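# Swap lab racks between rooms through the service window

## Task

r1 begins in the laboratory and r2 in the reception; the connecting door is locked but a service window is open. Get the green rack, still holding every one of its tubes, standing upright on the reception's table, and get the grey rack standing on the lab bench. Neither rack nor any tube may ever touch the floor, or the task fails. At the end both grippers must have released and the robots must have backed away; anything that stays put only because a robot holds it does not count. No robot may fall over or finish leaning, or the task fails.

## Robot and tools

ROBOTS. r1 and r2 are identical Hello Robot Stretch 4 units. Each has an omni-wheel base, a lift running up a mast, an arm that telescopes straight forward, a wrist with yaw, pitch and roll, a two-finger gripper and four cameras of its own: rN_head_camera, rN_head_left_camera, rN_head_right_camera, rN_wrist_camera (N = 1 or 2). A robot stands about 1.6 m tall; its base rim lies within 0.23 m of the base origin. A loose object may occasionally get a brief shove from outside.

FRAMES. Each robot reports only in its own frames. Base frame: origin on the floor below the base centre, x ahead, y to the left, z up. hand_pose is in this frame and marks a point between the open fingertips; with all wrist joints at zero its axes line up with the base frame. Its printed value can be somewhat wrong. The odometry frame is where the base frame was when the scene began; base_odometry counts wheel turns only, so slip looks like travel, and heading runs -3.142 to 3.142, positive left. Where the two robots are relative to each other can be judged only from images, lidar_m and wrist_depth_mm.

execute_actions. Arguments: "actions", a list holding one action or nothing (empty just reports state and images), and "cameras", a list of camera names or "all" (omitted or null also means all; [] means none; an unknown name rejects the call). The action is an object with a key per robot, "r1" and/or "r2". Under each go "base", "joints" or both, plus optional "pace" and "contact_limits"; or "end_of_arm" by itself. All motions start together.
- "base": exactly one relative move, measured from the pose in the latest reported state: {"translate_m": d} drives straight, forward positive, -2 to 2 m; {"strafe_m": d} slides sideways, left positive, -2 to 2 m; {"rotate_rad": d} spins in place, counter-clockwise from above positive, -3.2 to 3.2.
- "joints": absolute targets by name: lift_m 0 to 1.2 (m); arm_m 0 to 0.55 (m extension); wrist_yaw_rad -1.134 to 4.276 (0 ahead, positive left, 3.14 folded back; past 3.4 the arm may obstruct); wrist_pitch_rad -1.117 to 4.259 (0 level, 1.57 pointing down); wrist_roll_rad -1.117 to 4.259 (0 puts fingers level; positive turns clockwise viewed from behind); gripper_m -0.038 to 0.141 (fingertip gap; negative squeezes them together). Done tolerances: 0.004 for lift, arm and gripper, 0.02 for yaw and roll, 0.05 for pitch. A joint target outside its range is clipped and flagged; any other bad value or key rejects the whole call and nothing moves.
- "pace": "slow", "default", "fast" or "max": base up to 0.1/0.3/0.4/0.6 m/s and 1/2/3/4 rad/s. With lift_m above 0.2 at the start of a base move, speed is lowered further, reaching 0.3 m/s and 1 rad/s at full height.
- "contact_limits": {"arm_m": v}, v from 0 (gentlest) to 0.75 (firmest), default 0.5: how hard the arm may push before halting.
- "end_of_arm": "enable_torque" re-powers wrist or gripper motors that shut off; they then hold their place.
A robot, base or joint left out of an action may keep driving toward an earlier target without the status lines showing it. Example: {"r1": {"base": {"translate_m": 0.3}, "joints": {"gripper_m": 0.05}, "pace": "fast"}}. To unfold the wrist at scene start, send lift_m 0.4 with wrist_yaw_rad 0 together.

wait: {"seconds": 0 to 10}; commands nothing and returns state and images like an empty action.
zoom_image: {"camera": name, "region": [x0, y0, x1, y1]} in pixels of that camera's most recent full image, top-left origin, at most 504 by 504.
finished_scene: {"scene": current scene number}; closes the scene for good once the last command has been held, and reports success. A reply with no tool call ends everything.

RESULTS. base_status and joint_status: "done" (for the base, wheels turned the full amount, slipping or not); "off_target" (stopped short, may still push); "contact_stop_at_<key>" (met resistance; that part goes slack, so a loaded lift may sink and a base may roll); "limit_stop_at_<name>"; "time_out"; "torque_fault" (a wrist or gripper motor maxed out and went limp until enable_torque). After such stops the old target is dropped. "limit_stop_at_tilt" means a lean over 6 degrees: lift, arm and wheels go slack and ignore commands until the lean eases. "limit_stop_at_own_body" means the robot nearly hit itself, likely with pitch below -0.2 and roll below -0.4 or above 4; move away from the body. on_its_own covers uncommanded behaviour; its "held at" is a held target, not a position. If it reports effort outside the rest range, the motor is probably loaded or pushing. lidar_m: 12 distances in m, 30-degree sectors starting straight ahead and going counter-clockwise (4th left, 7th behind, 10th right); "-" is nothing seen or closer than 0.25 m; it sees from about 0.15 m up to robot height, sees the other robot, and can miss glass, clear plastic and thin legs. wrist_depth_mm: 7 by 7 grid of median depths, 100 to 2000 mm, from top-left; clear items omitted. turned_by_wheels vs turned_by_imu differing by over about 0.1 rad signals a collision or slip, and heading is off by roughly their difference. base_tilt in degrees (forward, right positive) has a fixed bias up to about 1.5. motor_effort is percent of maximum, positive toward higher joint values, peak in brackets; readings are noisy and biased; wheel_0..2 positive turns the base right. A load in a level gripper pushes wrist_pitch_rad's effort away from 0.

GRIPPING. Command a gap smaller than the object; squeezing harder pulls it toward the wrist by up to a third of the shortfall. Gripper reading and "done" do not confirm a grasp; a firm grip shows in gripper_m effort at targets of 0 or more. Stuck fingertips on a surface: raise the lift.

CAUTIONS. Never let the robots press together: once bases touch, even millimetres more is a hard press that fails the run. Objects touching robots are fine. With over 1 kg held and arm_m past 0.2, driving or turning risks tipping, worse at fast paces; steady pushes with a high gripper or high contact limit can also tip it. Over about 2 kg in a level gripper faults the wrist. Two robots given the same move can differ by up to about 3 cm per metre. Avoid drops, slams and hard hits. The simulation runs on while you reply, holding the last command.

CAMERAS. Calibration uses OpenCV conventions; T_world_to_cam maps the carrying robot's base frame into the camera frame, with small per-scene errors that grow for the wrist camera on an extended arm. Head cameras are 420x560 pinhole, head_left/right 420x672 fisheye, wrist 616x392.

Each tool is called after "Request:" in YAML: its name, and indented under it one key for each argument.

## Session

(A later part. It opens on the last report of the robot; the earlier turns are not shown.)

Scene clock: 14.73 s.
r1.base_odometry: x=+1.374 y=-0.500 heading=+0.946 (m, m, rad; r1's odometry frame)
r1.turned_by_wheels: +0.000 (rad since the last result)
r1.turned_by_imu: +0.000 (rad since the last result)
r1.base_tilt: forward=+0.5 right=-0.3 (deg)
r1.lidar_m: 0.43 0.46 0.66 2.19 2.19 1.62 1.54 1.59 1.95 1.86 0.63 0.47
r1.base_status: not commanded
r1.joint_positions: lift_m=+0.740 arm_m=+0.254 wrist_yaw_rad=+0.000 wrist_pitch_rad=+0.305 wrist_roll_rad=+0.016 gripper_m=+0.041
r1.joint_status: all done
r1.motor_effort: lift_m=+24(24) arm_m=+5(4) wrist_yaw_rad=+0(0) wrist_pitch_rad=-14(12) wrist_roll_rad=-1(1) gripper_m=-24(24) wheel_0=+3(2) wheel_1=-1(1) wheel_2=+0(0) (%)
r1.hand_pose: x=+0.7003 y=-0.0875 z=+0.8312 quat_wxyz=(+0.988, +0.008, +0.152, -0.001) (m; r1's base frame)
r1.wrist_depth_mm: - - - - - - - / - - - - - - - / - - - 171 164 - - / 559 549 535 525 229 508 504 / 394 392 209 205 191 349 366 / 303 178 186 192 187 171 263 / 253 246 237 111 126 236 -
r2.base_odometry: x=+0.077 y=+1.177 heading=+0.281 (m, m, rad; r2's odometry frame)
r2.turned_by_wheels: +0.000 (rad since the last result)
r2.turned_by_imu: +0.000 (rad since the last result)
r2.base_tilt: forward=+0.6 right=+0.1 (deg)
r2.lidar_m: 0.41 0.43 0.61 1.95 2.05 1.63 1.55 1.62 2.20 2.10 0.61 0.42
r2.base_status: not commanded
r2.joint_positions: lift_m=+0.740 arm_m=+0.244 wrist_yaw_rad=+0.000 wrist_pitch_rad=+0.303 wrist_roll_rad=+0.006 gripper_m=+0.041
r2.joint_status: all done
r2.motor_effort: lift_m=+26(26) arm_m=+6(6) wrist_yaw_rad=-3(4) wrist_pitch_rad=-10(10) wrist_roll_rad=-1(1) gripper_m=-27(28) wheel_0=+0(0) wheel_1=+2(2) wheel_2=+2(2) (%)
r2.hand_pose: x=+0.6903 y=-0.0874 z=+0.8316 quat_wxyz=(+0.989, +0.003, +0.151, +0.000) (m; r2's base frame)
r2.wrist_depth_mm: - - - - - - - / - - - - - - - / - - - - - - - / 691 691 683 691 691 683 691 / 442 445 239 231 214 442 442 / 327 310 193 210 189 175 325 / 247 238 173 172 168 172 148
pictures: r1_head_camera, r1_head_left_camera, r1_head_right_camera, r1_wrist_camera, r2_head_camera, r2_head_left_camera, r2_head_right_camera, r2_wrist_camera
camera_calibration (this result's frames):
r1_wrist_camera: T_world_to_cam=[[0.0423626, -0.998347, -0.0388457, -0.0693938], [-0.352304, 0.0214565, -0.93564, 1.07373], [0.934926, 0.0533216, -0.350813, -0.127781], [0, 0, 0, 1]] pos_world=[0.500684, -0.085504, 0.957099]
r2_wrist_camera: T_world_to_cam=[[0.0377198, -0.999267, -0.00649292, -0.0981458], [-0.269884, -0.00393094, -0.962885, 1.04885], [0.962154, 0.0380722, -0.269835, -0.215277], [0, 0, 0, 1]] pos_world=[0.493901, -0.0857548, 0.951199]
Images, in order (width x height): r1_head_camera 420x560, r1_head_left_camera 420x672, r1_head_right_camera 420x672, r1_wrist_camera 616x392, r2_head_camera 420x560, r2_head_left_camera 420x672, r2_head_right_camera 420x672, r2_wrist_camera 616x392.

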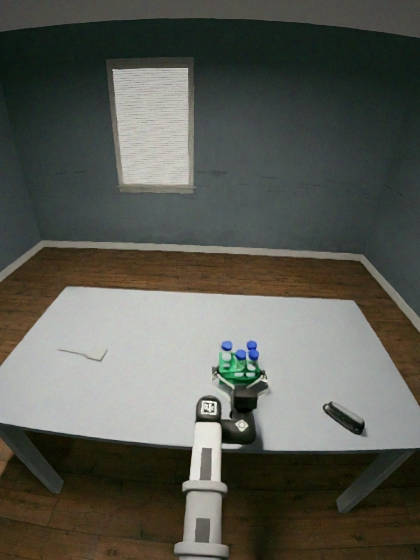

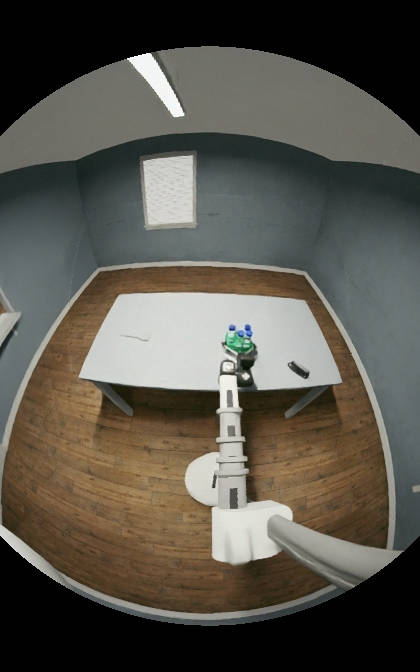

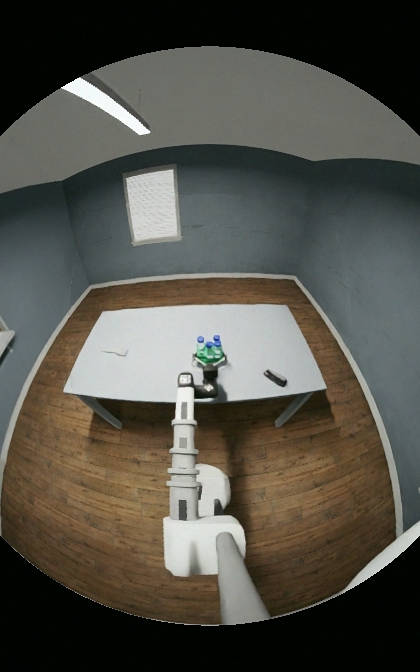

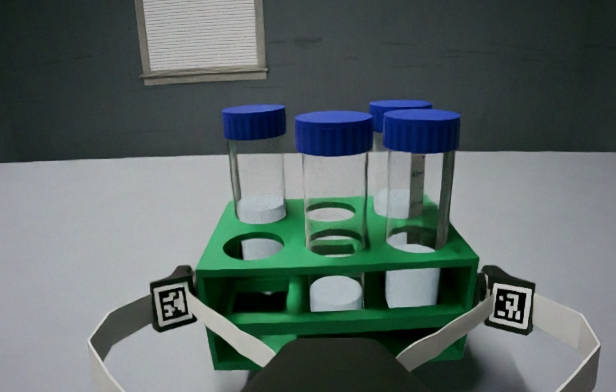

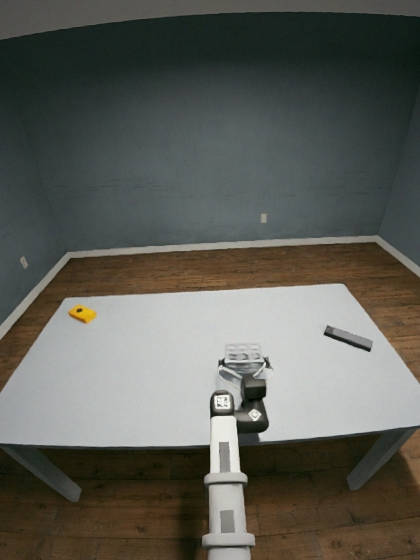

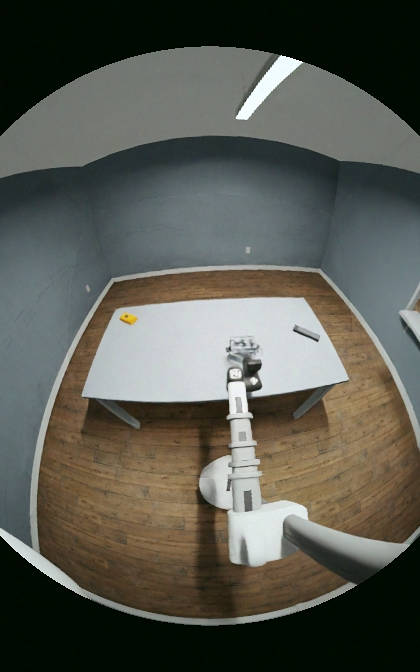

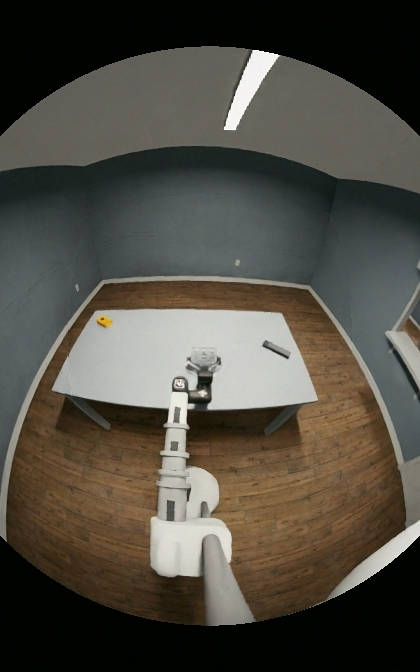

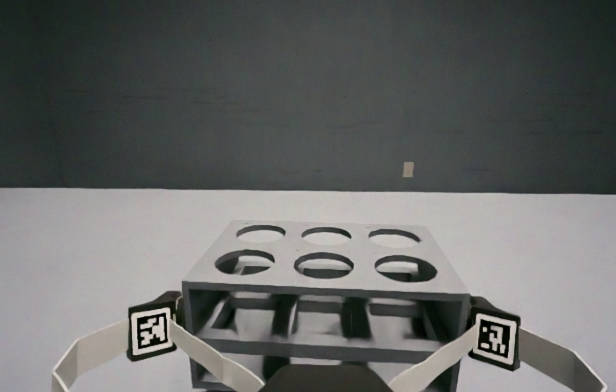

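Request:
execute_actions:
  actions:
    - {"r1":{"base":{"rotate_rad":1.54},"joints":{"lift_m":0.85,"arm_m":0.0},"pace":"slow"},"r2":{"base":{"rotate_rad":-1.57},"joints":{"lift_m":0.85,"arm_m":0.0},"pace":"slow"}}

Scene clock: 18.67 s.
r1.base_odometry: x=+1.374 y=-0.499 heading=+2.484 (m, m, rad; r1's odometry frame)
r1.turned_by_wheels: +1.539 (rad since the last result)
r1.turned_by_imu: +1.578 (rad since the last result)
r1.base_tilt: forward=+0.5 right=-0.2 (deg)
r1.lidar_m: 0.41 2.25 1.60 1.53 1.59 1.99 1.88 0.67 0.47 0.42 0.42 0.41
r1.base_status: done
r1.joint_positions: lift_m=+0.850 arm_m=+0.001 wrist_yaw_rad=+0.000 wrist_pitch_rad=+0.305 wrist_roll_rad=+0.016 gripper_m=+0.041
r1.joint_status: all done
r1.motor_effort: lift_m=+24(26) arm_m=-4(3) wrist_yaw_rad=-1(2) wrist_pitch_rad=-12(13) wrist_roll_rad=+0(1) gripper_m=-21(24) wheel_0=-6(8) wheel_1=-6(8) wheel_2=-3(9) (%)
r1.hand_pose: x=+0.4469 y=-0.0874 z=+0.9412 quat_wxyz=(+0.988, +0.008, +0.152, -0.001) (m; r1's base frame)
r1.wrist_depth_mm: - - - - - - 1983 / - - - - - - - / - - - 170 165 - - / - - - - 229 - - / - - 209 205 191 1983 1921 / 1708 179 186 192 187 171 574 / 1464 1397 1366 111 126 1366 627
r2.base_odometry: x=+0.077 y=+1.177 heading=-1.289 (m, m, rad; r2's odometry frame)
r2.turned_by_wheels: -1.569 (rad since the last result)
r2.turned_by_imu: -1.559 (rad since the last result)
r2.base_tilt: forward=+0.7 right=+0.1 (deg)
r2.lidar_m: 0.41 0.61 0.43 0.41 0.42 0.59 1.96 2.03 1.62 1.55 1.61 2.19
r2.base_status: done
r2.joint_positions: lift_m=+0.850 arm_m=+0.001 wrist_yaw_rad=+0.000 wrist_pitch_rad=+0.303 wrist_roll_rad=+0.006 gripper_m=+0.041
r2.joint_status: all done
r2.motor_effort: lift_m=+25(26) arm_m=-5(6) wrist_yaw_rad=-3(4) wrist_pitch_rad=-10(12) wrist_roll_rad=+0(1) gripper_m=-27(26) wheel_0=+2(6) wheel_1=+4(9) wheel_2=+3(5) (%)
r2.hand_pose: x=+0.4476 y=-0.0875 z=+0.9416 quat_wxyz=(+0.989, +0.003, +0.151, +0.000) (m; r2's base frame)
r2.wrist_depth_mm: - - - 1983 1863 1808 1808 / - - - - 1983 1921 1921 / - - - - - 1983 1983 / - - - - - - - / - - 240 232 214 - - / 1863 1756 193 210 189 175 1863 / 1397 1366 173 172 168 172 1366
pictures: r1_head_camera, r1_head_left_camera, r1_head_right_camera, r1_wrist_camera, r2_head_camera, r2_head_left_camera, r2_head_right_camera, r2_wrist_camera
camera_calibration (this result's frames):
r1_wrist_camera: T_world_to_cam=[[0.0427704, -0.998329, -0.0388521, -0.0544499], [-0.352331, 0.0213176, -0.935633, 1.08738], [0.934898, 0.0537062, -0.35083, 0.147729], [0, 0, 0, 1]] pos_world=[0.247335, -0.0854733, 1.0671]
r2_wrist_camera: T_world_to_cam=[[0.0375843, -0.999272, -0.00648913, -0.0882597], [-0.269924, -0.00389954, -0.962874, 1.08929], [0.962148, 0.0379405, -0.269875, 0.0479063], [0, 0, 0, 1]] pos_world=[0.25125, -0.0857653, 1.0612]
Images, in order (width x height): r1_head_camera 420x560, r1_head_left_camera 420x672, r1_head_right_camera 420x672, r1_wrist_camera 616x392, r2_head_camera 420x560, r2_head_left_camera 420x672, r2_head_right_camera 420x672, r2_wrist_camera 616x392.

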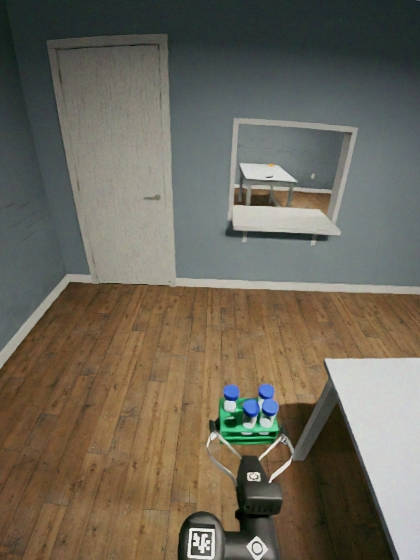

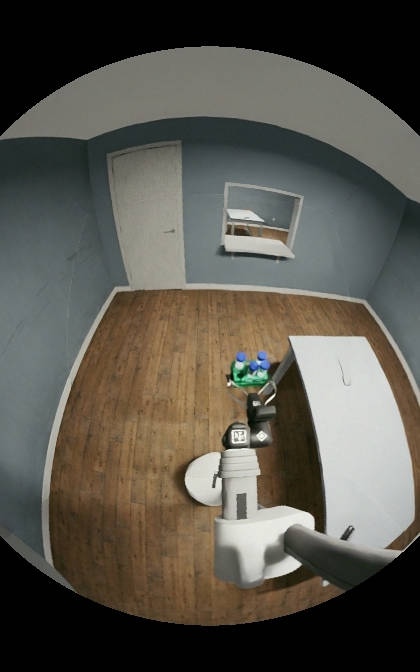

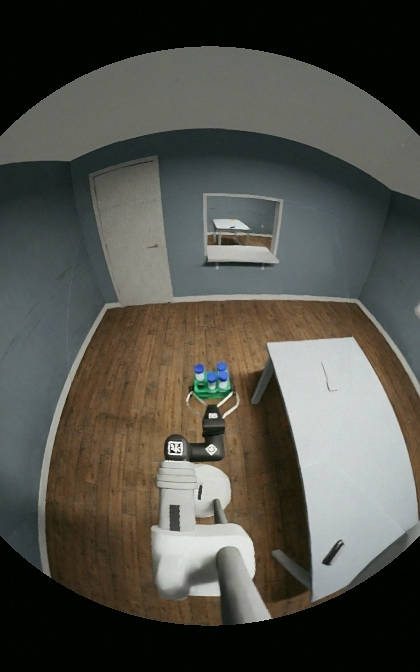

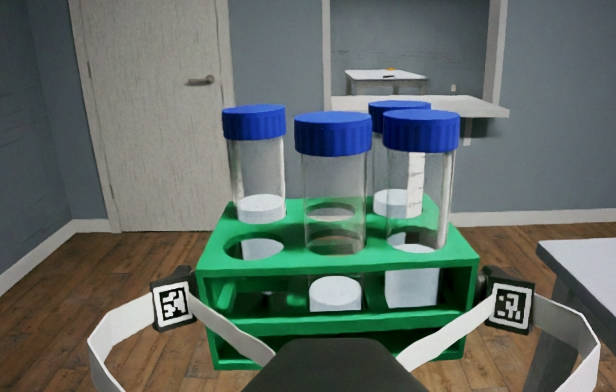

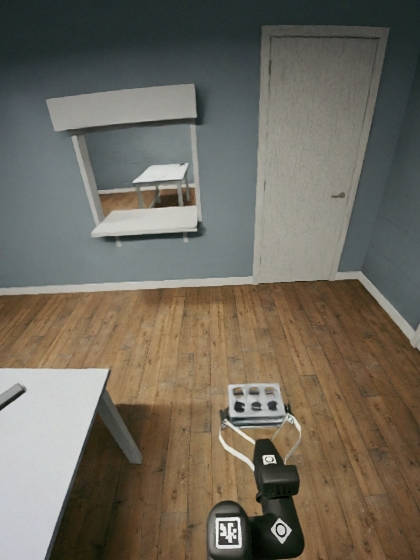

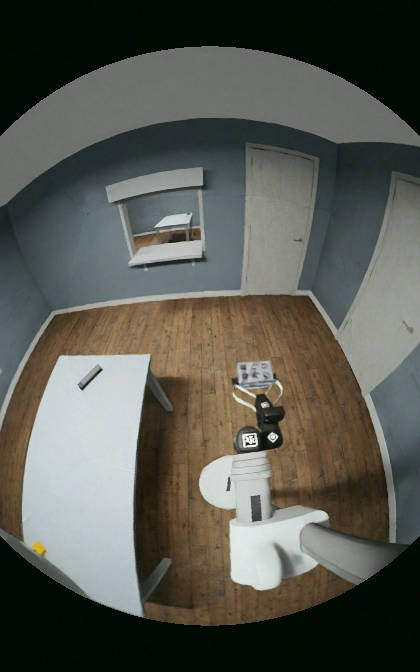

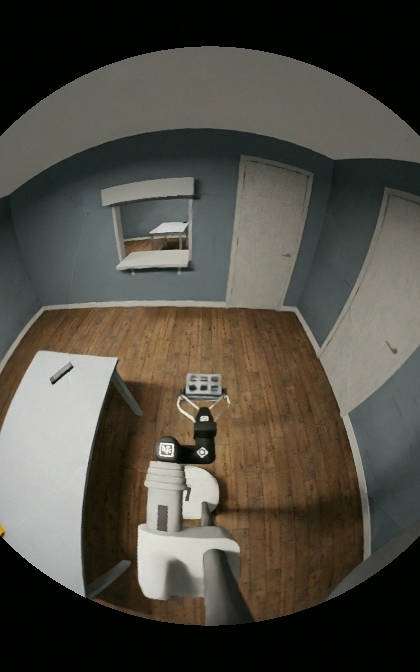

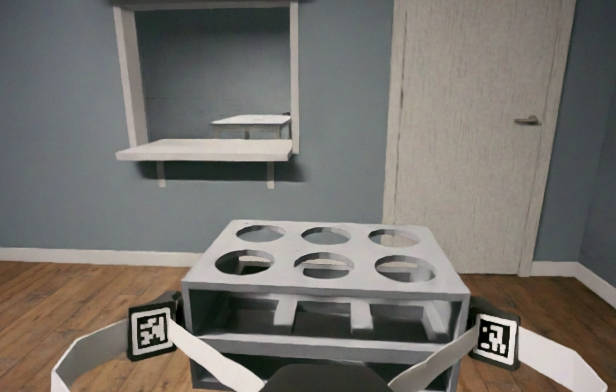

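Request:
execute_actions:
  actions:
    - {"r1":{"base":{"translate_m":1.65},"pace":"fast"},"r2":{"base":{"translate_m":1.55},"pace":"fast"}}
  cameras: ["r1_wrist_camera"]

Request:
execute_actions:
  actions:
    - {"r1":{"base":{"strafe_m":-0.26}},"r2":{"base":{"strafe_m":0.87},"pace":"fast"}}

Scene clock: 24.57 s.
r1.base_odometry: x=+0.067 y=+0.508 heading=+2.485 (m, m, rad; r1's odometry frame)
r1.turned_by_wheels: +0.001 (rad since the last result)
r1.turned_by_imu: -0.002 (rad since the last result)
r1.base_tilt: forward=+0.4 right=-0.2 (deg)
r1.lidar_m: 0.43 0.75 1.05 1.55 1.62 2.23 1.89 0.99 1.22 3.16 0.76 0.41
r1.base_status: done
r1.joint_positions: lift_m=+0.850 arm_m=+0.001 wrist_yaw_rad=+0.000 wrist_pitch_rad=+0.305 wrist_roll_rad=+0.016 gripper_m=+0.041
r1.joint_status: not commanded
r1.motor_effort: lift_m=+23(23) arm_m=-4(4) wrist_yaw_rad=+0(0) wrist_pitch_rad=-12(14) wrist_roll_rad=-1(1) gripper_m=-23(24) wheel_0=+3(10) wheel_1=+3(10) wheel_2=+0(12) (%)
r1.hand_pose: x=+0.4468 y=-0.0874 z=+0.9413 quat_wxyz=(+0.988, +0.008, +0.152, -0.001) (m; r1's base frame)
r1.wrist_depth_mm: 484 480 484 477 - - - / 504 504 504 500 - - - / 535 530 525 171 165 - - / 569 564 554 549 228 809 798 / 609 597 209 204 191 559 585 / 640 178 186 192 188 171 473 / 668 676 668 111 127 384 384
r2.base_odometry: x=+0.509 y=-0.311 heading=-1.288 (m, m, rad; r2's odometry frame)
r2.turned_by_wheels: +0.000 (rad since the last result)
r2.turned_by_imu: +0.004 (rad since the last result)
r2.base_tilt: forward=+0.6 right=-0.1 (deg)
r2.lidar_m: 0.42 0.54 0.77 3.00 1.25 0.95 1.80 2.24 1.58 1.54 1.05 0.79
r2.base_status: done
r2.joint_positions: lift_m=+0.850 arm_m=+0.001 wrist_yaw_rad=+0.000 wrist_pitch_rad=+0.303 wrist_roll_rad=+0.006 gripper_m=+0.041
r2.joint_status: not commanded
r2.motor_effort: lift_m=+25(25) arm_m=-5(5) wrist_yaw_rad=-2(3) wrist_pitch_rad=-10(10) wrist_roll_rad=-1(1) gripper_m=-27(25) wheel_0=+2(5) wheel_1=+1(8) wheel_2=+1(11) (%)
r2.hand_pose: x=+0.4476 y=-0.0874 z=+0.9416 quat_wxyz=(+0.989, +0.003, +0.151, +0.000) (m; r2's base frame)
r2.wrist_depth_mm: - - 496 492 480 473 466 / - - 508 508 500 492 484 / - - 530 530 517 517 492 / - - 559 549 539 539 504 / 715 715 239 232 214 554 521 / 525 500 192 210 190 175 544 / 399 402 173 172 169 172 559
pictures: r1_wrist_camera
camera_calibration (this result's frames):
r1_wrist_camera: T_world_to_cam=[[0.0426521, -0.998334, -0.0388549, -0.0544225], [-0.35239, 0.0213584, -0.935609, 1.08738], [0.934881, 0.0535978, -0.350892, 0.14787], [0, 0, 0, 1]] pos_world=[0.247263, -0.085482, 1.06714]
Images, in order (width x height): r1_wrist_camera 616x392.

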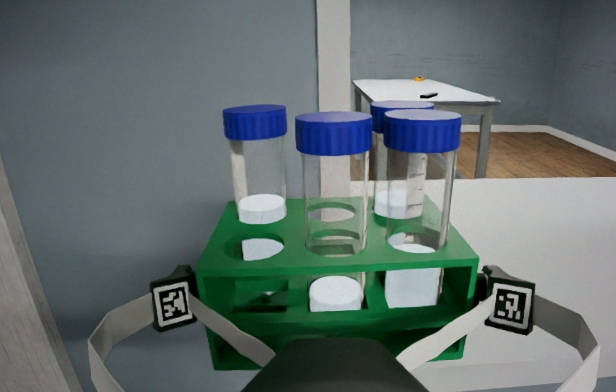

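Scene clock: 28.07 s.
r1.base_odometry: x=+0.225 y=+0.714 heading=+2.485 (m, m, rad; r1's odometry frame)
r1.turned_by_wheels: +0.000 (rad since the last result)
r1.turned_by_imu: +0.002 (rad since the last result)
r1.base_tilt: forward=+0.3 right=-0.2 (deg)
r1.lidar_m: 0.40 0.75 1.03 1.82 1.88 2.58 0.87 0.86 1.18 2.90 0.78 0.43
r1.base_status: done
r1.joint_positions: lift_m=+0.850 arm_m=+0.001 wrist_yaw_rad=+0.000 wrist_pitch_rad=+0.305 wrist_roll_rad=+0.016 gripper_m=+0.041
r1.joint_status: not commanded
r1.motor_effort: lift_m=+22(23) arm_m=-4(4) wrist_yaw_rad=+1(1) wrist_pitch_rad=-13(14) wrist_roll_rad=-1(1) gripper_m=-22(25) wheel_0=+3(13) wheel_1=-3(11) wheel_2=+0(0) (%)
r1.hand_pose: x=+0.4468 y=-0.0875 z=+0.9413 quat_wxyz=(+0.988, +0.008, +0.152, -0.001) (m; r1's base frame)
r1.wrist_depth_mm: 488 484 - - - - - / 508 512 - - - 1160 - / 535 539 - 170 164 - - / 574 564 683 842 229 820 809 / 609 603 209 204 191 564 585 / 654 179 185 192 188 172 473 / 691 399 392 111 126 389 384
r2.base_odometry: x=+1.345 y=-0.068 heading=-1.288 (m, m, rad; r2's odometry frame)
r2.turned_by_wheels: +0.000 (rad since the last result)
r2.turned_by_imu: -0.001 (rad since the last result)
r2.base_tilt: forward=+0.5 right=+0.0 (deg)
r2.lidar_m: 0.42 0.57 1.08 2.30 2.39 0.88 0.84 0.86 2.50 2.39 0.77 0.58
r2.base_status: done
r2.joint_positions: lift_m=+0.850 arm_m=+0.001 wrist_yaw_rad=+0.000 wrist_pitch_rad=+0.303 wrist_roll_rad=+0.006 gripper_m=+0.041
r2.joint_status: not commanded
r2.motor_effort: lift_m=+24(25) arm_m=-5(5) wrist_yaw_rad=-2(2) wrist_pitch_rad=-10(11) wrist_roll_rad=-1(1) gripper_m=-25(26) wheel_0=+2(13) wheel_1=-3(13) wheel_2=+0(0) (%)
r2.hand_pose: x=+0.4476 y=-0.0874 z=+0.9416 quat_wxyz=(+0.989, +0.003, +0.151, +0.000) (m; r2's base frame)
r2.wrist_depth_mm: 508 504 - - - - - / 530 521 - - - 1366 - / 554 544 - - - - - / 574 564 - - - - - / 603 591 239 232 214 723 715 / 640 597 193 211 190 175 525 / 661 382 173 172 168 172 382
pictures: r1_head_camera, r1_head_left_camera, r1_head_right_camera, r1_wrist_camera, r2_head_camera, r2_head_left_camera, r2_head_right_camera, r2_wrist_camera
camera_calibration (this result's frames):
r1_wrist_camera: T_world_to_cam=[[0.0424412, -0.998343, -0.0388555, -0.0543821], [-0.352401, 0.0214325, -0.935604, 1.08746], [0.934886, 0.0534008, -0.350908, 0.147917], [0, 0, 0, 1]] pos_world=[0.247246, -0.0854979, 1.06722]
r2_wrist_camera: T_world_to_cam=[[0.0377344, -0.999267, -0.00649108, -0.0882812], [-0.269973, -0.00394017, -0.96286, 1.08935], [0.962128, 0.0380854, -0.269924, 0.0480289], [0, 0, 0, 1]] pos_world=[0.251216, -0.0857534, 1.06128]
Images, in order (width x height): r1_head_camera 420x560, r1_head_left_camera 420x672, r1_head_right_camera 420x672, r1_wrist_camera 616x392, r2_head_camera 420x560, r2_head_left_camera 420x672, r2_head_right_camera 420x672, r2_wrist_camera 616x392.

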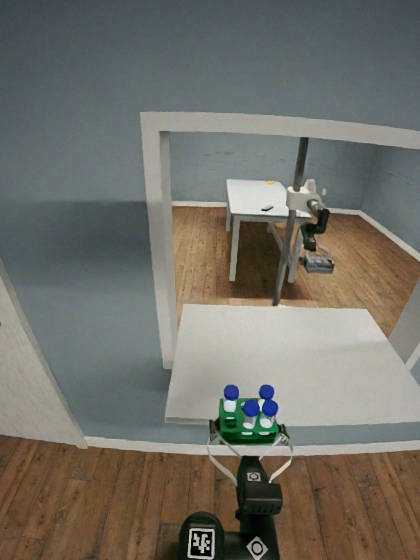

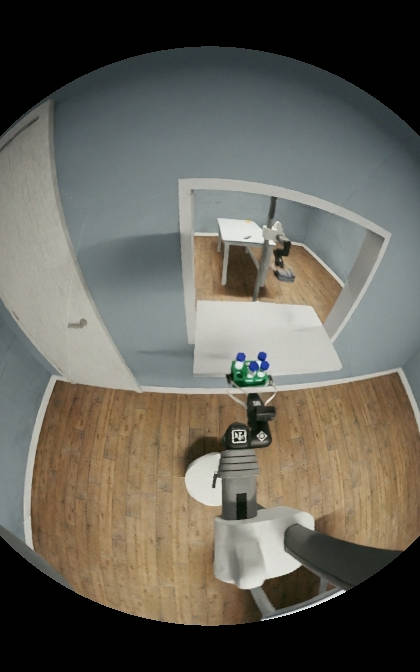

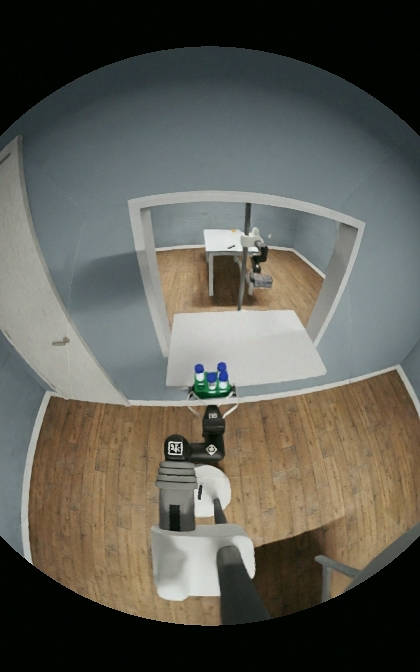

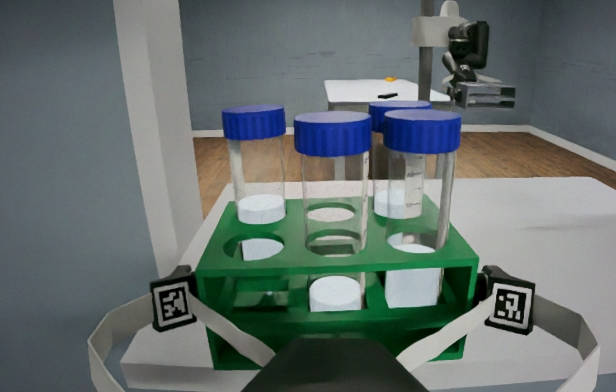

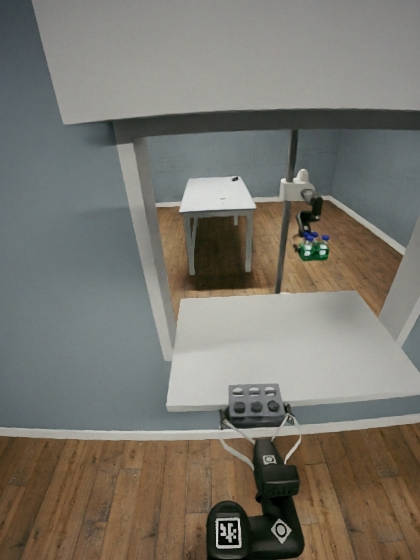

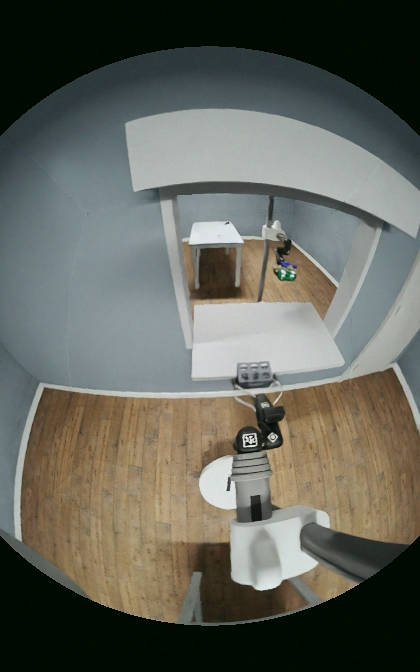

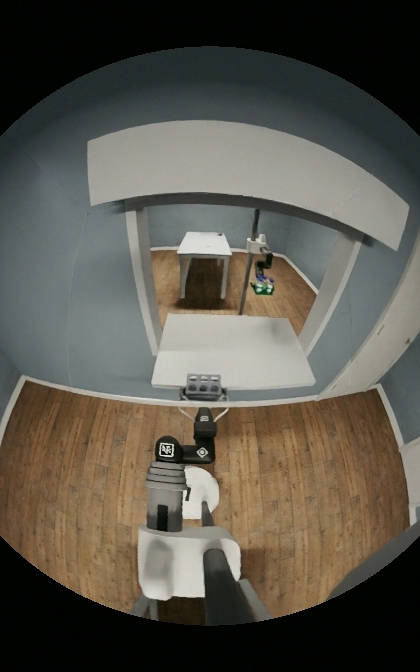

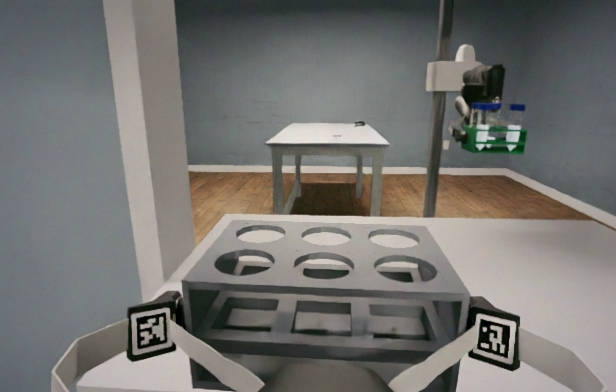

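Request:
execute_actions:
  actions:
    - {"r1":{"joints":{"lift_m":0.73,"arm_m":0.375}},"r2":{"joints":{"lift_m":0.73,"arm_m":0.375}}}
  cameras: ["r1_head_camera","r1_wrist_camera","r2_head_camera","r2_wrist_camera"]

Scene clock: 30.47 s.
r1.base_odometry: x=+0.225 y=+0.714 heading=+2.485 (m, m, rad; r1's odometry frame)
r1.turned_by_wheels: +0.000 (rad since the last result)
r1.turned_by_imu: +0.001 (rad since the last result)
r1.base_tilt: forward=+0.4 right=-0.2 (deg)
r1.lidar_m: 0.52 0.76 1.03 1.81 1.89 2.57 0.87 0.85 1.16 2.90 0.77 0.55
r1.base_status: not commanded
r1.joint_positions: lift_m=+0.730 arm_m=+0.374 wrist_yaw_rad=+0.000 wrist_pitch_rad=+0.305 wrist_roll_rad=+0.016 gripper_m=+0.041
r1.joint_status: all done
r1.motor_effort: lift_m=+19(24) arm_m=+5(5) wrist_yaw_rad=-1(2) wrist_pitch_rad=-12(14) wrist_roll_rad=-1(1) gripper_m=-23(21) wheel_0=+3(3) wheel_1=-3(3) wheel_2=+0(0) (%)
r1.hand_pose: x=+0.8203 y=-0.0874 z=+0.8216 quat_wxyz=(+0.988, +0.008, +0.152, -0.001) (m; r1's base frame)
r1.wrist_depth_mm: - - - - - 991 768 / - - - - 1921 - - / - - - 171 164 - - / - - 480 500 229 480 473 / 309 375 209 205 191 332 347 / 286 179 186 192 188 171 250 / 240 233 226 111 126 225 -
r2.base_odometry: x=+1.345 y=-0.068 heading=-1.288 (m, m, rad; r2's odometry frame)
r2.turned_by_wheels: +0.000 (rad since the last result)
r2.turned_by_imu: +0.001 (rad since the last result)
r2.base_tilt: forward=+0.4 right=-0.1 (deg)
r2.lidar_m: 0.53 0.56 1.09 2.31 2.41 0.87 0.84 0.88 2.51 2.41 0.78 0.55
r2.base_status: not commanded
r2.joint_positions: lift_m=+0.730 arm_m=+0.374 wrist_yaw_rad=+0.000 wrist_pitch_rad=+0.303 wrist_roll_rad=+0.006 gripper_m=+0.041
r2.joint_status: all done
r2.motor_effort: lift_m=+16(23) arm_m=+5(6) wrist_yaw_rad=-5(3) wrist_pitch_rad=-12(12) wrist_roll_rad=-1(0) gripper_m=-26(27) wheel_0=+2(2) wheel_1=-2(3) wheel_2=+0(0) (%)
r2.hand_pose: x=+0.8203 y=-0.0874 z=+0.8224 quat_wxyz=(+0.989, +0.003, +0.151, +0.000) (m; r2's base frame)
r2.wrist_depth_mm: - - - - - - - / - - - - - 1078 878 / - - - - - - - / - - - - - - - / - 424 238 232 214 424 421 / 310 296 193 210 189 175 309 / 235 228 174 172 169 172 148
pictures: r1_head_camera, r1_wrist_camera, r2_head_camera, r2_wrist_camera
camera_calibration (this result's frames):
r1_wrist_camera: T_world_to_cam=[[0.042747, -0.99833, -0.0388515, -0.075055], [-0.352321, 0.0213258, -0.935636, 1.10701], [0.934902, 0.0536839, -0.350821, -0.243326], [0, 0, 0, 1]] pos_world=[0.620719, -0.085475, 0.947483]
r2_wrist_camera: T_world_to_cam=[[0.0378732, -0.999261, -0.00649483, -0.103191], [-0.270065, -0.00397773, -0.962834, 1.07517], [0.962097, 0.0382197, -0.270016, -0.342649], [0, 0, 0, 1]] pos_world=[0.623934, -0.0857424, 0.942015]
Images, in order (width x height): r1_head_camera 420x560, r1_wrist_camera 616x392, r2_head_camera 420x560, r2_wrist_camera 616x392.

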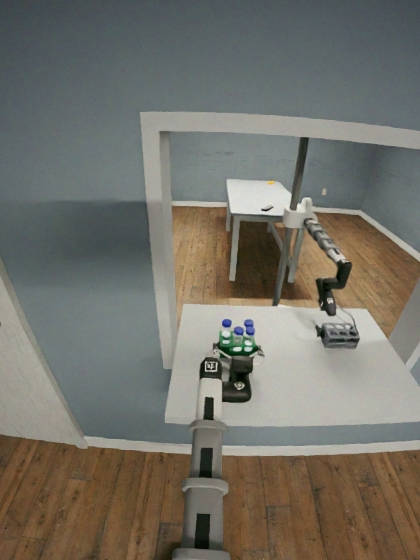

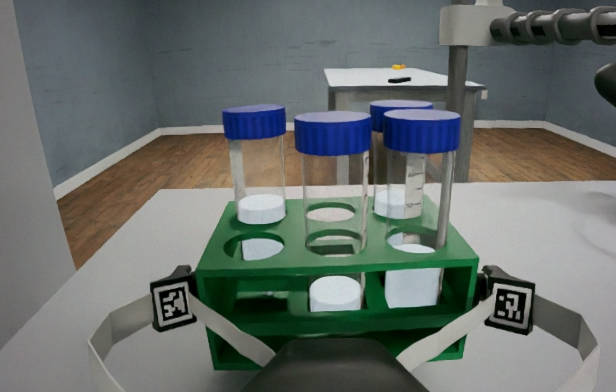

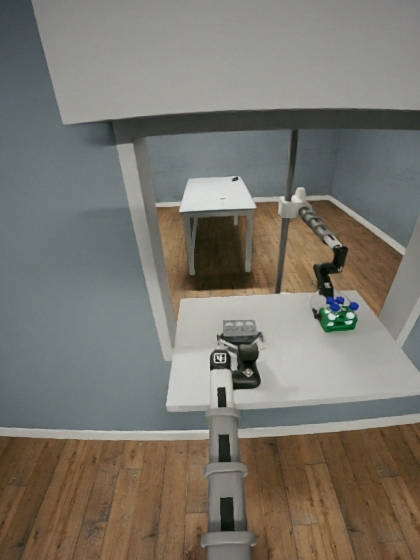

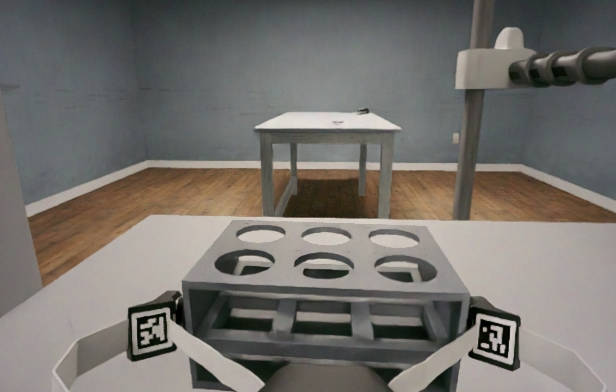

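Request:
execute_actions:
  actions:
    - {"r1":{"joints":{"lift_m":0.705},"pace":"slow"},"r2":{"joints":{"lift_m":0.702},"pace":"slow"}}
  cameras: []

Request:
execute_actions:
  actions:
    - {"r1":{"joints":{"gripper_m":0.141}},"r2":{"joints":{"gripper_m":0.141}}}
  cameras: ["r1_wrist_camera","r2_wrist_camera"]

Request:
execute_actions:
  actions:
    - {"r1":{"joints":{"arm_m":0.25},"pace":"fast"},"r2":{"joints":{"arm_m":0.25},"pace":"fast"}}
  cameras: ["r1_head_camera","r1_wrist_camera","r2_head_camera","r2_wrist_camera"]

Scene clock: 33.73 s.
r1.base_odometry: x=+0.225 y=+0.714 heading=+2.485 (m, m, rad; r1's odometry frame)
r1.turned_by_wheels: +0.000 (rad since the last result)
r1.turned_by_imu: +0.001 (rad since the last result)
r1.base_tilt: forward=+0.4 right=-0.2 (deg)
r1.lidar_m: 0.51 0.78 1.03 1.81 1.88 2.56 0.87 0.86 1.20 2.88 0.77 0.56
r1.base_status: not commanded
r1.joint_positions: lift_m=+0.705 arm_m=+0.374 wrist_yaw_rad=+0.000 wrist_pitch_rad=+0.305 wrist_roll_rad=+0.016 gripper_m=+0.041
r1.joint_status: all done
r1.motor_effort: lift_m=+18(20) arm_m=+5(5) wrist_yaw_rad=-1(1) wrist_pitch_rad=-13(13) wrist_roll_rad=-1(1) gripper_m=-23(23) wheel_0=+3(3) wheel_1=-3(3) wheel_2=+0(0) (%)
r1.hand_pose: x=+0.8203 y=-0.0874 z=+0.7967 quat_wxyz=(+0.988, +0.008, +0.152, -0.001) (m; r1's base frame)
r1.wrist_depth_mm: - - - - - 991 768 / - - - - 1983 - - / - - - 171 165 - - / - 488 413 430 229 413 413 / 294 324 209 204 191 287 298 / 248 179 185 193 188 172 215 / 208 201 195 111 126 195 -
r2.base_odometry: x=+1.345 y=-0.068 heading=-1.288 (m, m, rad; r2's odometry frame)
r2.turned_by_wheels: +0.000 (rad since the last result)
r2.turned_by_imu: +0.001 (rad since the last result)
r2.base_tilt: forward=+0.5 right=+0.0 (deg)
r2.lidar_m: 0.52 0.57 1.08 2.28 2.40 0.86 0.83 0.87 2.51 2.38 0.79 0.56
r2.base_status: not commanded
r2.joint_positions: lift_m=+0.702 arm_m=+0.374 wrist_yaw_rad=+0.000 wrist_pitch_rad=+0.303 wrist_roll_rad=+0.006 gripper_m=+0.041
r2.joint_status: all done
r2.motor_effort: lift_m=+15(15) arm_m=+5(5) wrist_yaw_rad=-4(2) wrist_pitch_rad=-11(11) wrist_roll_rad=-1(0) gripper_m=-25(27) wheel_0=+2(2) wheel_1=-3(3) wheel_2=+0(0) (%)
r2.hand_pose: x=+0.8203 y=-0.0874 z=+0.7944 quat_wxyz=(+0.989, +0.003, +0.151, +0.000) (m; r2's base frame)
r2.wrist_depth_mm: - - - - - - - / - - - - - 1060 - / - - - - - - - / - - - - - 1138 - / 330 357 240 231 214 355 353 / 262 249 193 211 190 175 260 / 198 191 173 172 169 172 148
pictures: none
No camera images: the call's "cameras" was empty. Leave "cameras" out to get every camera's image.

Scene clock: 35.73 s.
r1.base_odometry: x=+0.225 y=+0.714 heading=+2.485 (m, m, rad; r1's odometry frame)
r1.turned_by_wheels: +0.000 (rad since the last result)
r1.turned_by_imu: +0.001 (rad since the last result)
r1.base_tilt: forward=+0.4 right=-0.3 (deg)
r1.lidar_m: 0.52 0.78 1.04 1.81 1.92 2.58 0.86 0.87 1.19 2.91 0.77 0.55
r1.base_status: not commanded
r1.joint_positions: lift_m=+0.705 arm_m=+0.374 wrist_yaw_rad=+0.000 wrist_pitch_rad=+0.302 wrist_roll_rad=+0.016 gripper_m=+0.141
r1.joint_status: all done
r1.motor_effort: lift_m=+19(18) arm_m=+5(5) wrist_yaw_rad=+0(0) wrist_pitch_rad=-3(12) wrist_roll_rad=-1(1) gripper_m=+0(32) wheel_0=+3(3) wheel_1=-3(3) wheel_2=+0(1) (%)
r1.hand_pose: x=+0.8206 y=-0.0874 z=+0.7975 quat_wxyz=(+0.989, +0.008, +0.150, -0.001) (m; r1's base frame)
r1.wrist_depth_mm: - - - - - 991 768 / - - - - - - - / - - - 223 195 - - / - - 452 274 250 427 421 / 296 327 226 230 218 307 303 / 251 242 208 213 217 219 237 / 211 204 213 111 201 198 -
r2.base_odometry: x=+1.345 y=-0.068 heading=-1.288 (m, m, rad; r2's odometry frame)
r2.turned_by_wheels: +0.000 (rad since the last result)
r2.turned_by_imu: +0.001 (rad since the last result)
r2.base_tilt: forward=+0.6 right=+0.0 (deg)
r2.lidar_m: 0.53 0.55 1.08 2.31 2.43 0.86 0.84 0.87 2.50 2.40 0.78 0.57
r2.base_status: not commanded
r2.joint_positions: lift_m=+0.702 arm_m=+0.374 wrist_yaw_rad=+0.000 wrist_pitch_rad=+0.302 wrist_roll_rad=+0.006 gripper_m=+0.141
r2.joint_status: all done
r2.motor_effort: lift_m=+15(15) arm_m=+5(6) wrist_yaw_rad=-2(3) wrist_pitch_rad=-6(11) wrist_roll_rad=-1(1) gripper_m=+0(27) wheel_0=+2(2) wheel_1=-3(3) wheel_2=+0(0) (%)
r2.hand_pose: x=+0.8205 y=-0.0874 z=+0.7949 quat_wxyz=(+0.989, +0.003, +0.150, +0.000) (m; r2's base frame)
r2.wrist_depth_mm: - - - - - - - / - - - - - 1060 878 / - - - - - - - / - - - - - 1138 - / 334 357 314 231 230 359 359 / 263 252 211 234 224 198 264 / 208 201 208 183 198 200 208
pictures: r1_wrist_camera, r2_wrist_camera
camera_calibration (this result's frames):
r1_wrist_camera: T_world_to_cam=[[0.0428073, -0.998333, -0.0387181, -0.0761758], [-0.349383, 0.0213481, -0.936737, 1.08303], [0.936002, 0.0536266, -0.347886, -0.255279], [0, 0, 0, 1]] pos_world=[0.620594, -0.0854797, 0.922756]
r2_wrist_camera: T_world_to_cam=[[0.0378267, -0.999264, -0.00642489, -0.103409], [-0.268277, -0.00396163, -0.963334, 1.0477], [0.962599, 0.0381634, -0.268229, -0.352052], [0, 0, 0, 1]] pos_world=[0.62387, -0.085747, 0.91419]
Images, in order (width x height): r1_wrist_camera 616x392, r2_wrist_camera 616x392.

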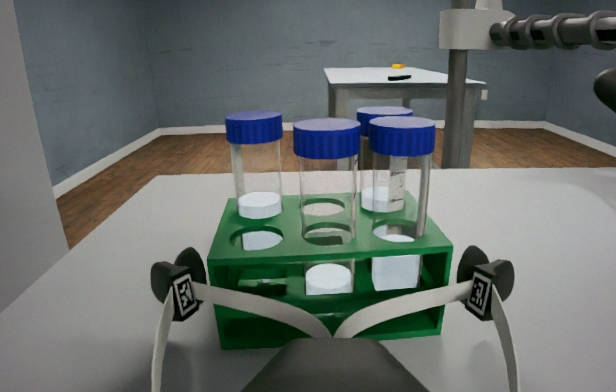

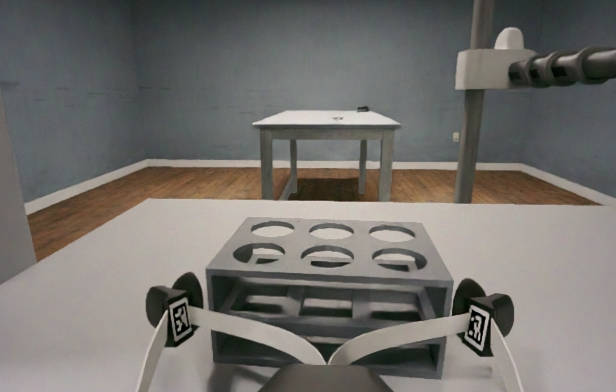

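Scene clock: 36.93 s.
r1.base_odometry: x=+0.225 y=+0.714 heading=+2.485 (m, m, rad; r1's odometry frame)
r1.turned_by_wheels: +0.000 (rad since the last result)
r1.turned_by_imu: +0.000 (rad since the last result)
r1.base_tilt: forward=+0.4 right=-0.4 (deg)
r1.lidar_m: 0.51 0.78 1.04 1.81 1.88 2.58 0.85 0.85 1.20 2.91 0.77 0.57
r1.base_status: not commanded
r1.joint_positions: lift_m=+0.705 arm_m=+0.251 wrist_yaw_rad=+0.000 wrist_pitch_rad=+0.302 wrist_roll_rad=+0.016 gripper_m=+0.141
r1.joint_status: all done
r1.motor_effort: lift_m=+18(18) arm_m=-4(3) wrist_yaw_rad=+1(1) wrist_pitch_rad=-5(5) wrist_roll_rad=+0(1) gripper_m=+2(0) wheel_0=+3(3) wheel_1=-3(3) wheel_2=+0(0) (%)
r1.hand_pose: x=+0.6971 y=-0.0875 z=+0.7975 quat_wxyz=(+0.989, +0.008, +0.151, -0.001) (m; r1's base frame)
r1.wrist_depth_mm: 314 - - - - 1118 691 / 309 - - - - - 647 / 310 - - - 1308 - 609 / 310 421 449 359 345 427 421 / 310 329 324 322 317 309 304 / 252 242 232 251 229 222 238 / 211 205 214 111 202 199 -
r2.base_odometry: x=+1.345 y=-0.068 heading=-1.288 (m, m, rad; r2's odometry frame)
r2.turned_by_wheels: +0.000 (rad since the last result)
r2.turned_by_imu: +0.000 (rad since the last result)
r2.base_tilt: forward=+0.6 right=+0.1 (deg)
r2.lidar_m: 0.52 0.56 1.09 2.31 2.41 0.87 0.83 0.87 2.51 2.40 0.78 0.56
r2.base_status: not commanded
r2.joint_positions: lift_m=+0.702 arm_m=+0.251 wrist_yaw_rad=+0.000 wrist_pitch_rad=+0.302 wrist_roll_rad=+0.006 gripper_m=+0.141
r2.joint_status: all done
r2.motor_effort: lift_m=+15(15) arm_m=-5(5) wrist_yaw_rad=-3(2) wrist_pitch_rad=-7(6) wrist_roll_rad=+0(3) gripper_m=+1(2) wheel_0=+2(2) wheel_1=-3(3) wheel_2=+0(0) (%)
r2.hand_pose: x=+0.6972 y=-0.0875 z=+0.7948 quat_wxyz=(+0.989, +0.003, +0.150, -0.001) (m; r2's base frame)
r2.wrist_depth_mm: 343 - - - - - - / 345 - - - - 1138 683 / 347 - - - - - 668 / 349 559 559 375 455 554 500 / 334 362 359 325 336 359 359 / 264 251 217 265 265 202 264 / 208 202 210 183 202 200 208
pictures: r1_head_camera, r1_wrist_camera, r2_head_camera, r2_wrist_camera
camera_calibration (this result's frames):
r1_wrist_camera: T_world_to_cam=[[0.0424871, -0.998346, -0.0387272, -0.0707489], [-0.349574, 0.0214574, -0.936663, 1.03992], [0.935945, 0.0533341, -0.348085, -0.139546], [0, 0, 0, 1]] pos_world=[0.497143, -0.0855033, 0.92274]
r2_wrist_camera: T_world_to_cam=[[0.0375002, -0.999276, -0.00644195, -0.0985974], [-0.268711, -0.00387456, -0.963213, 1.01473], [0.962491, 0.0378517, -0.268662, -0.23306], [0, 0, 0, 1]] pos_world=[0.500686, -0.0857726, 0.914154]
Images, in order (width x height): r1_head_camera 420x560, r1_wrist_camera 616x392, r2_head_camera 420x560, r2_wrist_camera 616x392.

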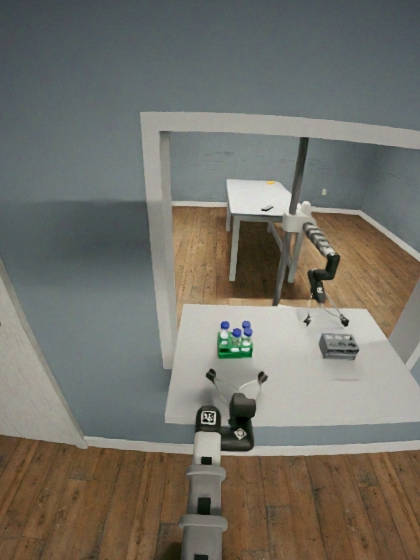

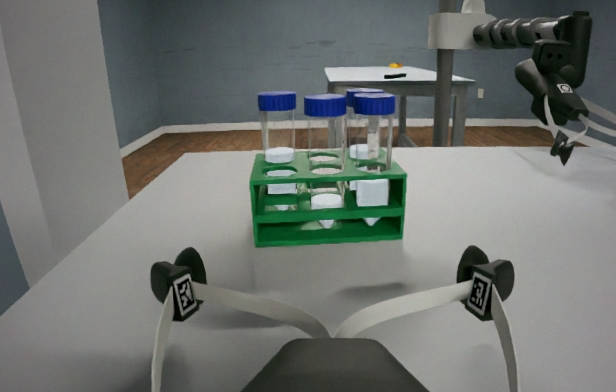

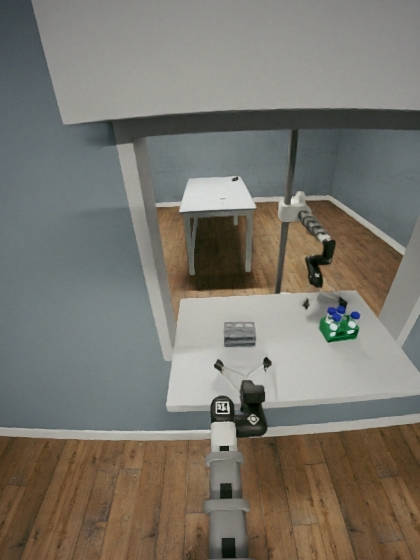

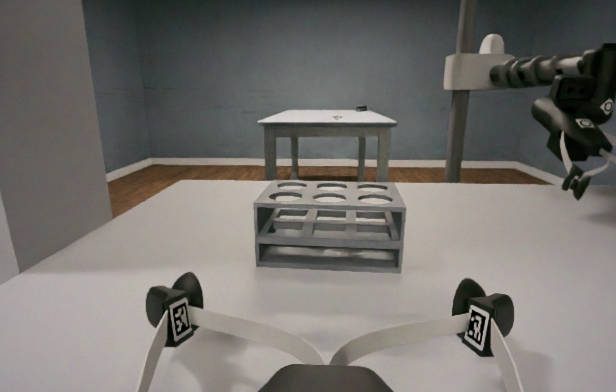

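Request:
execute_actions:
  actions:
    - {"r1":{"base":{"strafe_m":-0.4},"pace":"max"},"r2":{"base":{"strafe_m":-0.4},"pace":"max"}}
  cameras: ["r1_wrist_camera","r2_wrist_camera"]

Scene clock: 40.83 s.
r1.base_odometry: x=+0.470 y=+1.030 heading=+2.485 (m, m, rad; r1's odometry frame)
r1.turned_by_wheels: +0.000 (rad since the last result)
r1.turned_by_imu: +0.002 (rad since the last result)
r1.base_tilt: forward=+0.4 right=-0.2 (deg)
r1.lidar_m: 0.55 0.56 1.09 2.22 2.33 3.12 0.83 0.86 2.57 2.51 1.11 0.57
r1.base_status: done
r1.joint_positions: lift_m=+0.705 arm_m=+0.251 wrist_yaw_rad=+0.000 wrist_pitch_rad=+0.302 wrist_roll_rad=+0.016 gripper_m=+0.141
r1.joint_status: not commanded
r1.motor_effort: lift_m=+19(19) arm_m=-5(4) wrist_yaw_rad=+0(0) wrist_pitch_rad=-3(4) wrist_roll_rad=-1(0) gripper_m=-1(1) wheel_0=+0(15) wheel_1=+1(14) wheel_2=+1(1) (%)
r1.hand_pose: x=+0.6971 y=-0.0875 z=+0.7974 quat_wxyz=(+0.989, +0.008, +0.151, -0.001) (m; r1's base frame)
r1.wrist_depth_mm: - - 1138 - - - - / - 715 - - - - - / 640 - - - - - - / 469 459 452 357 366 427 413 / 329 329 325 322 317 309 304 / 252 242 233 250 229 221 238 / 211 205 213 111 202 198 -
r2.base_odometry: x=+0.960 y=-0.180 heading=-1.288 (m, m, rad; r2's odometry frame)
r2.turned_by_wheels: +0.000 (rad since the last result)
r2.turned_by_imu: +0.002 (rad since the last result)
r2.base_tilt: forward=+0.6 right=+0.1 (deg)
r2.lidar_m: 0.54 0.57 0.79 2.72 2.82 0.86 0.84 2.90 2.07 1.98 1.10 0.57
r2.base_status: done
r2.joint_positions: lift_m=+0.702 arm_m=+0.251 wrist_yaw_rad=+0.000 wrist_pitch_rad=+0.302 wrist_roll_rad=+0.006 gripper_m=+0.141
r2.joint_status: not commanded
r2.motor_effort: lift_m=+16(16) arm_m=-5(5) wrist_yaw_rad=-3(0) wrist_pitch_rad=-6(6) wrist_roll_rad=-1(2) gripper_m=-1(0) wheel_0=-1(10) wheel_1=+1(13) wheel_2=+0(0) (%)
r2.hand_pose: x=+0.6972 y=-0.0874 z=+0.7947 quat_wxyz=(+0.989, +0.003, +0.150, +0.000) (m; r2's base frame)
r2.wrist_depth_mm: - - - - - - - / - - 917 - - - - / - 741 - - - - 392 / 504 559 559 368 370 627 389 / 359 362 359 325 325 359 349 / 263 252 217 265 265 202 264 / 208 201 210 183 202 200 208
pictures: r1_wrist_camera, r2_wrist_camera
camera_calibration (this result's frames):
r1_wrist_camera: T_world_to_cam=[[0.0425561, -0.998343, -0.0387272, -0.0707793], [-0.349576, 0.0214333, -0.936663, 1.03988], [0.935941, 0.0533988, -0.348085, -0.139554], [0, 0, 0, 1]] pos_world=[0.497145, -0.0854981, 0.922702]
r2_wrist_camera: T_world_to_cam=[[0.037602, -0.999272, -0.00644171, -0.0986408], [-0.268711, -0.00390217, -0.963213, 1.01467], [0.962487, 0.0379497, -0.268662, -0.233072], [0, 0, 0, 1]] pos_world=[0.500692, -0.0857646, 0.914094]
Images, in order (width x height): r1_wrist_camera 616x392, r2_wrist_camera 616x392.

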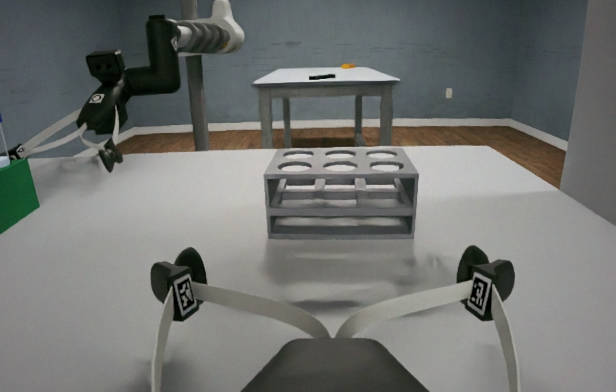

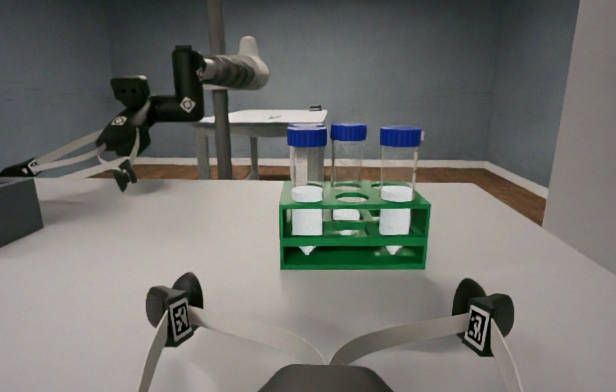

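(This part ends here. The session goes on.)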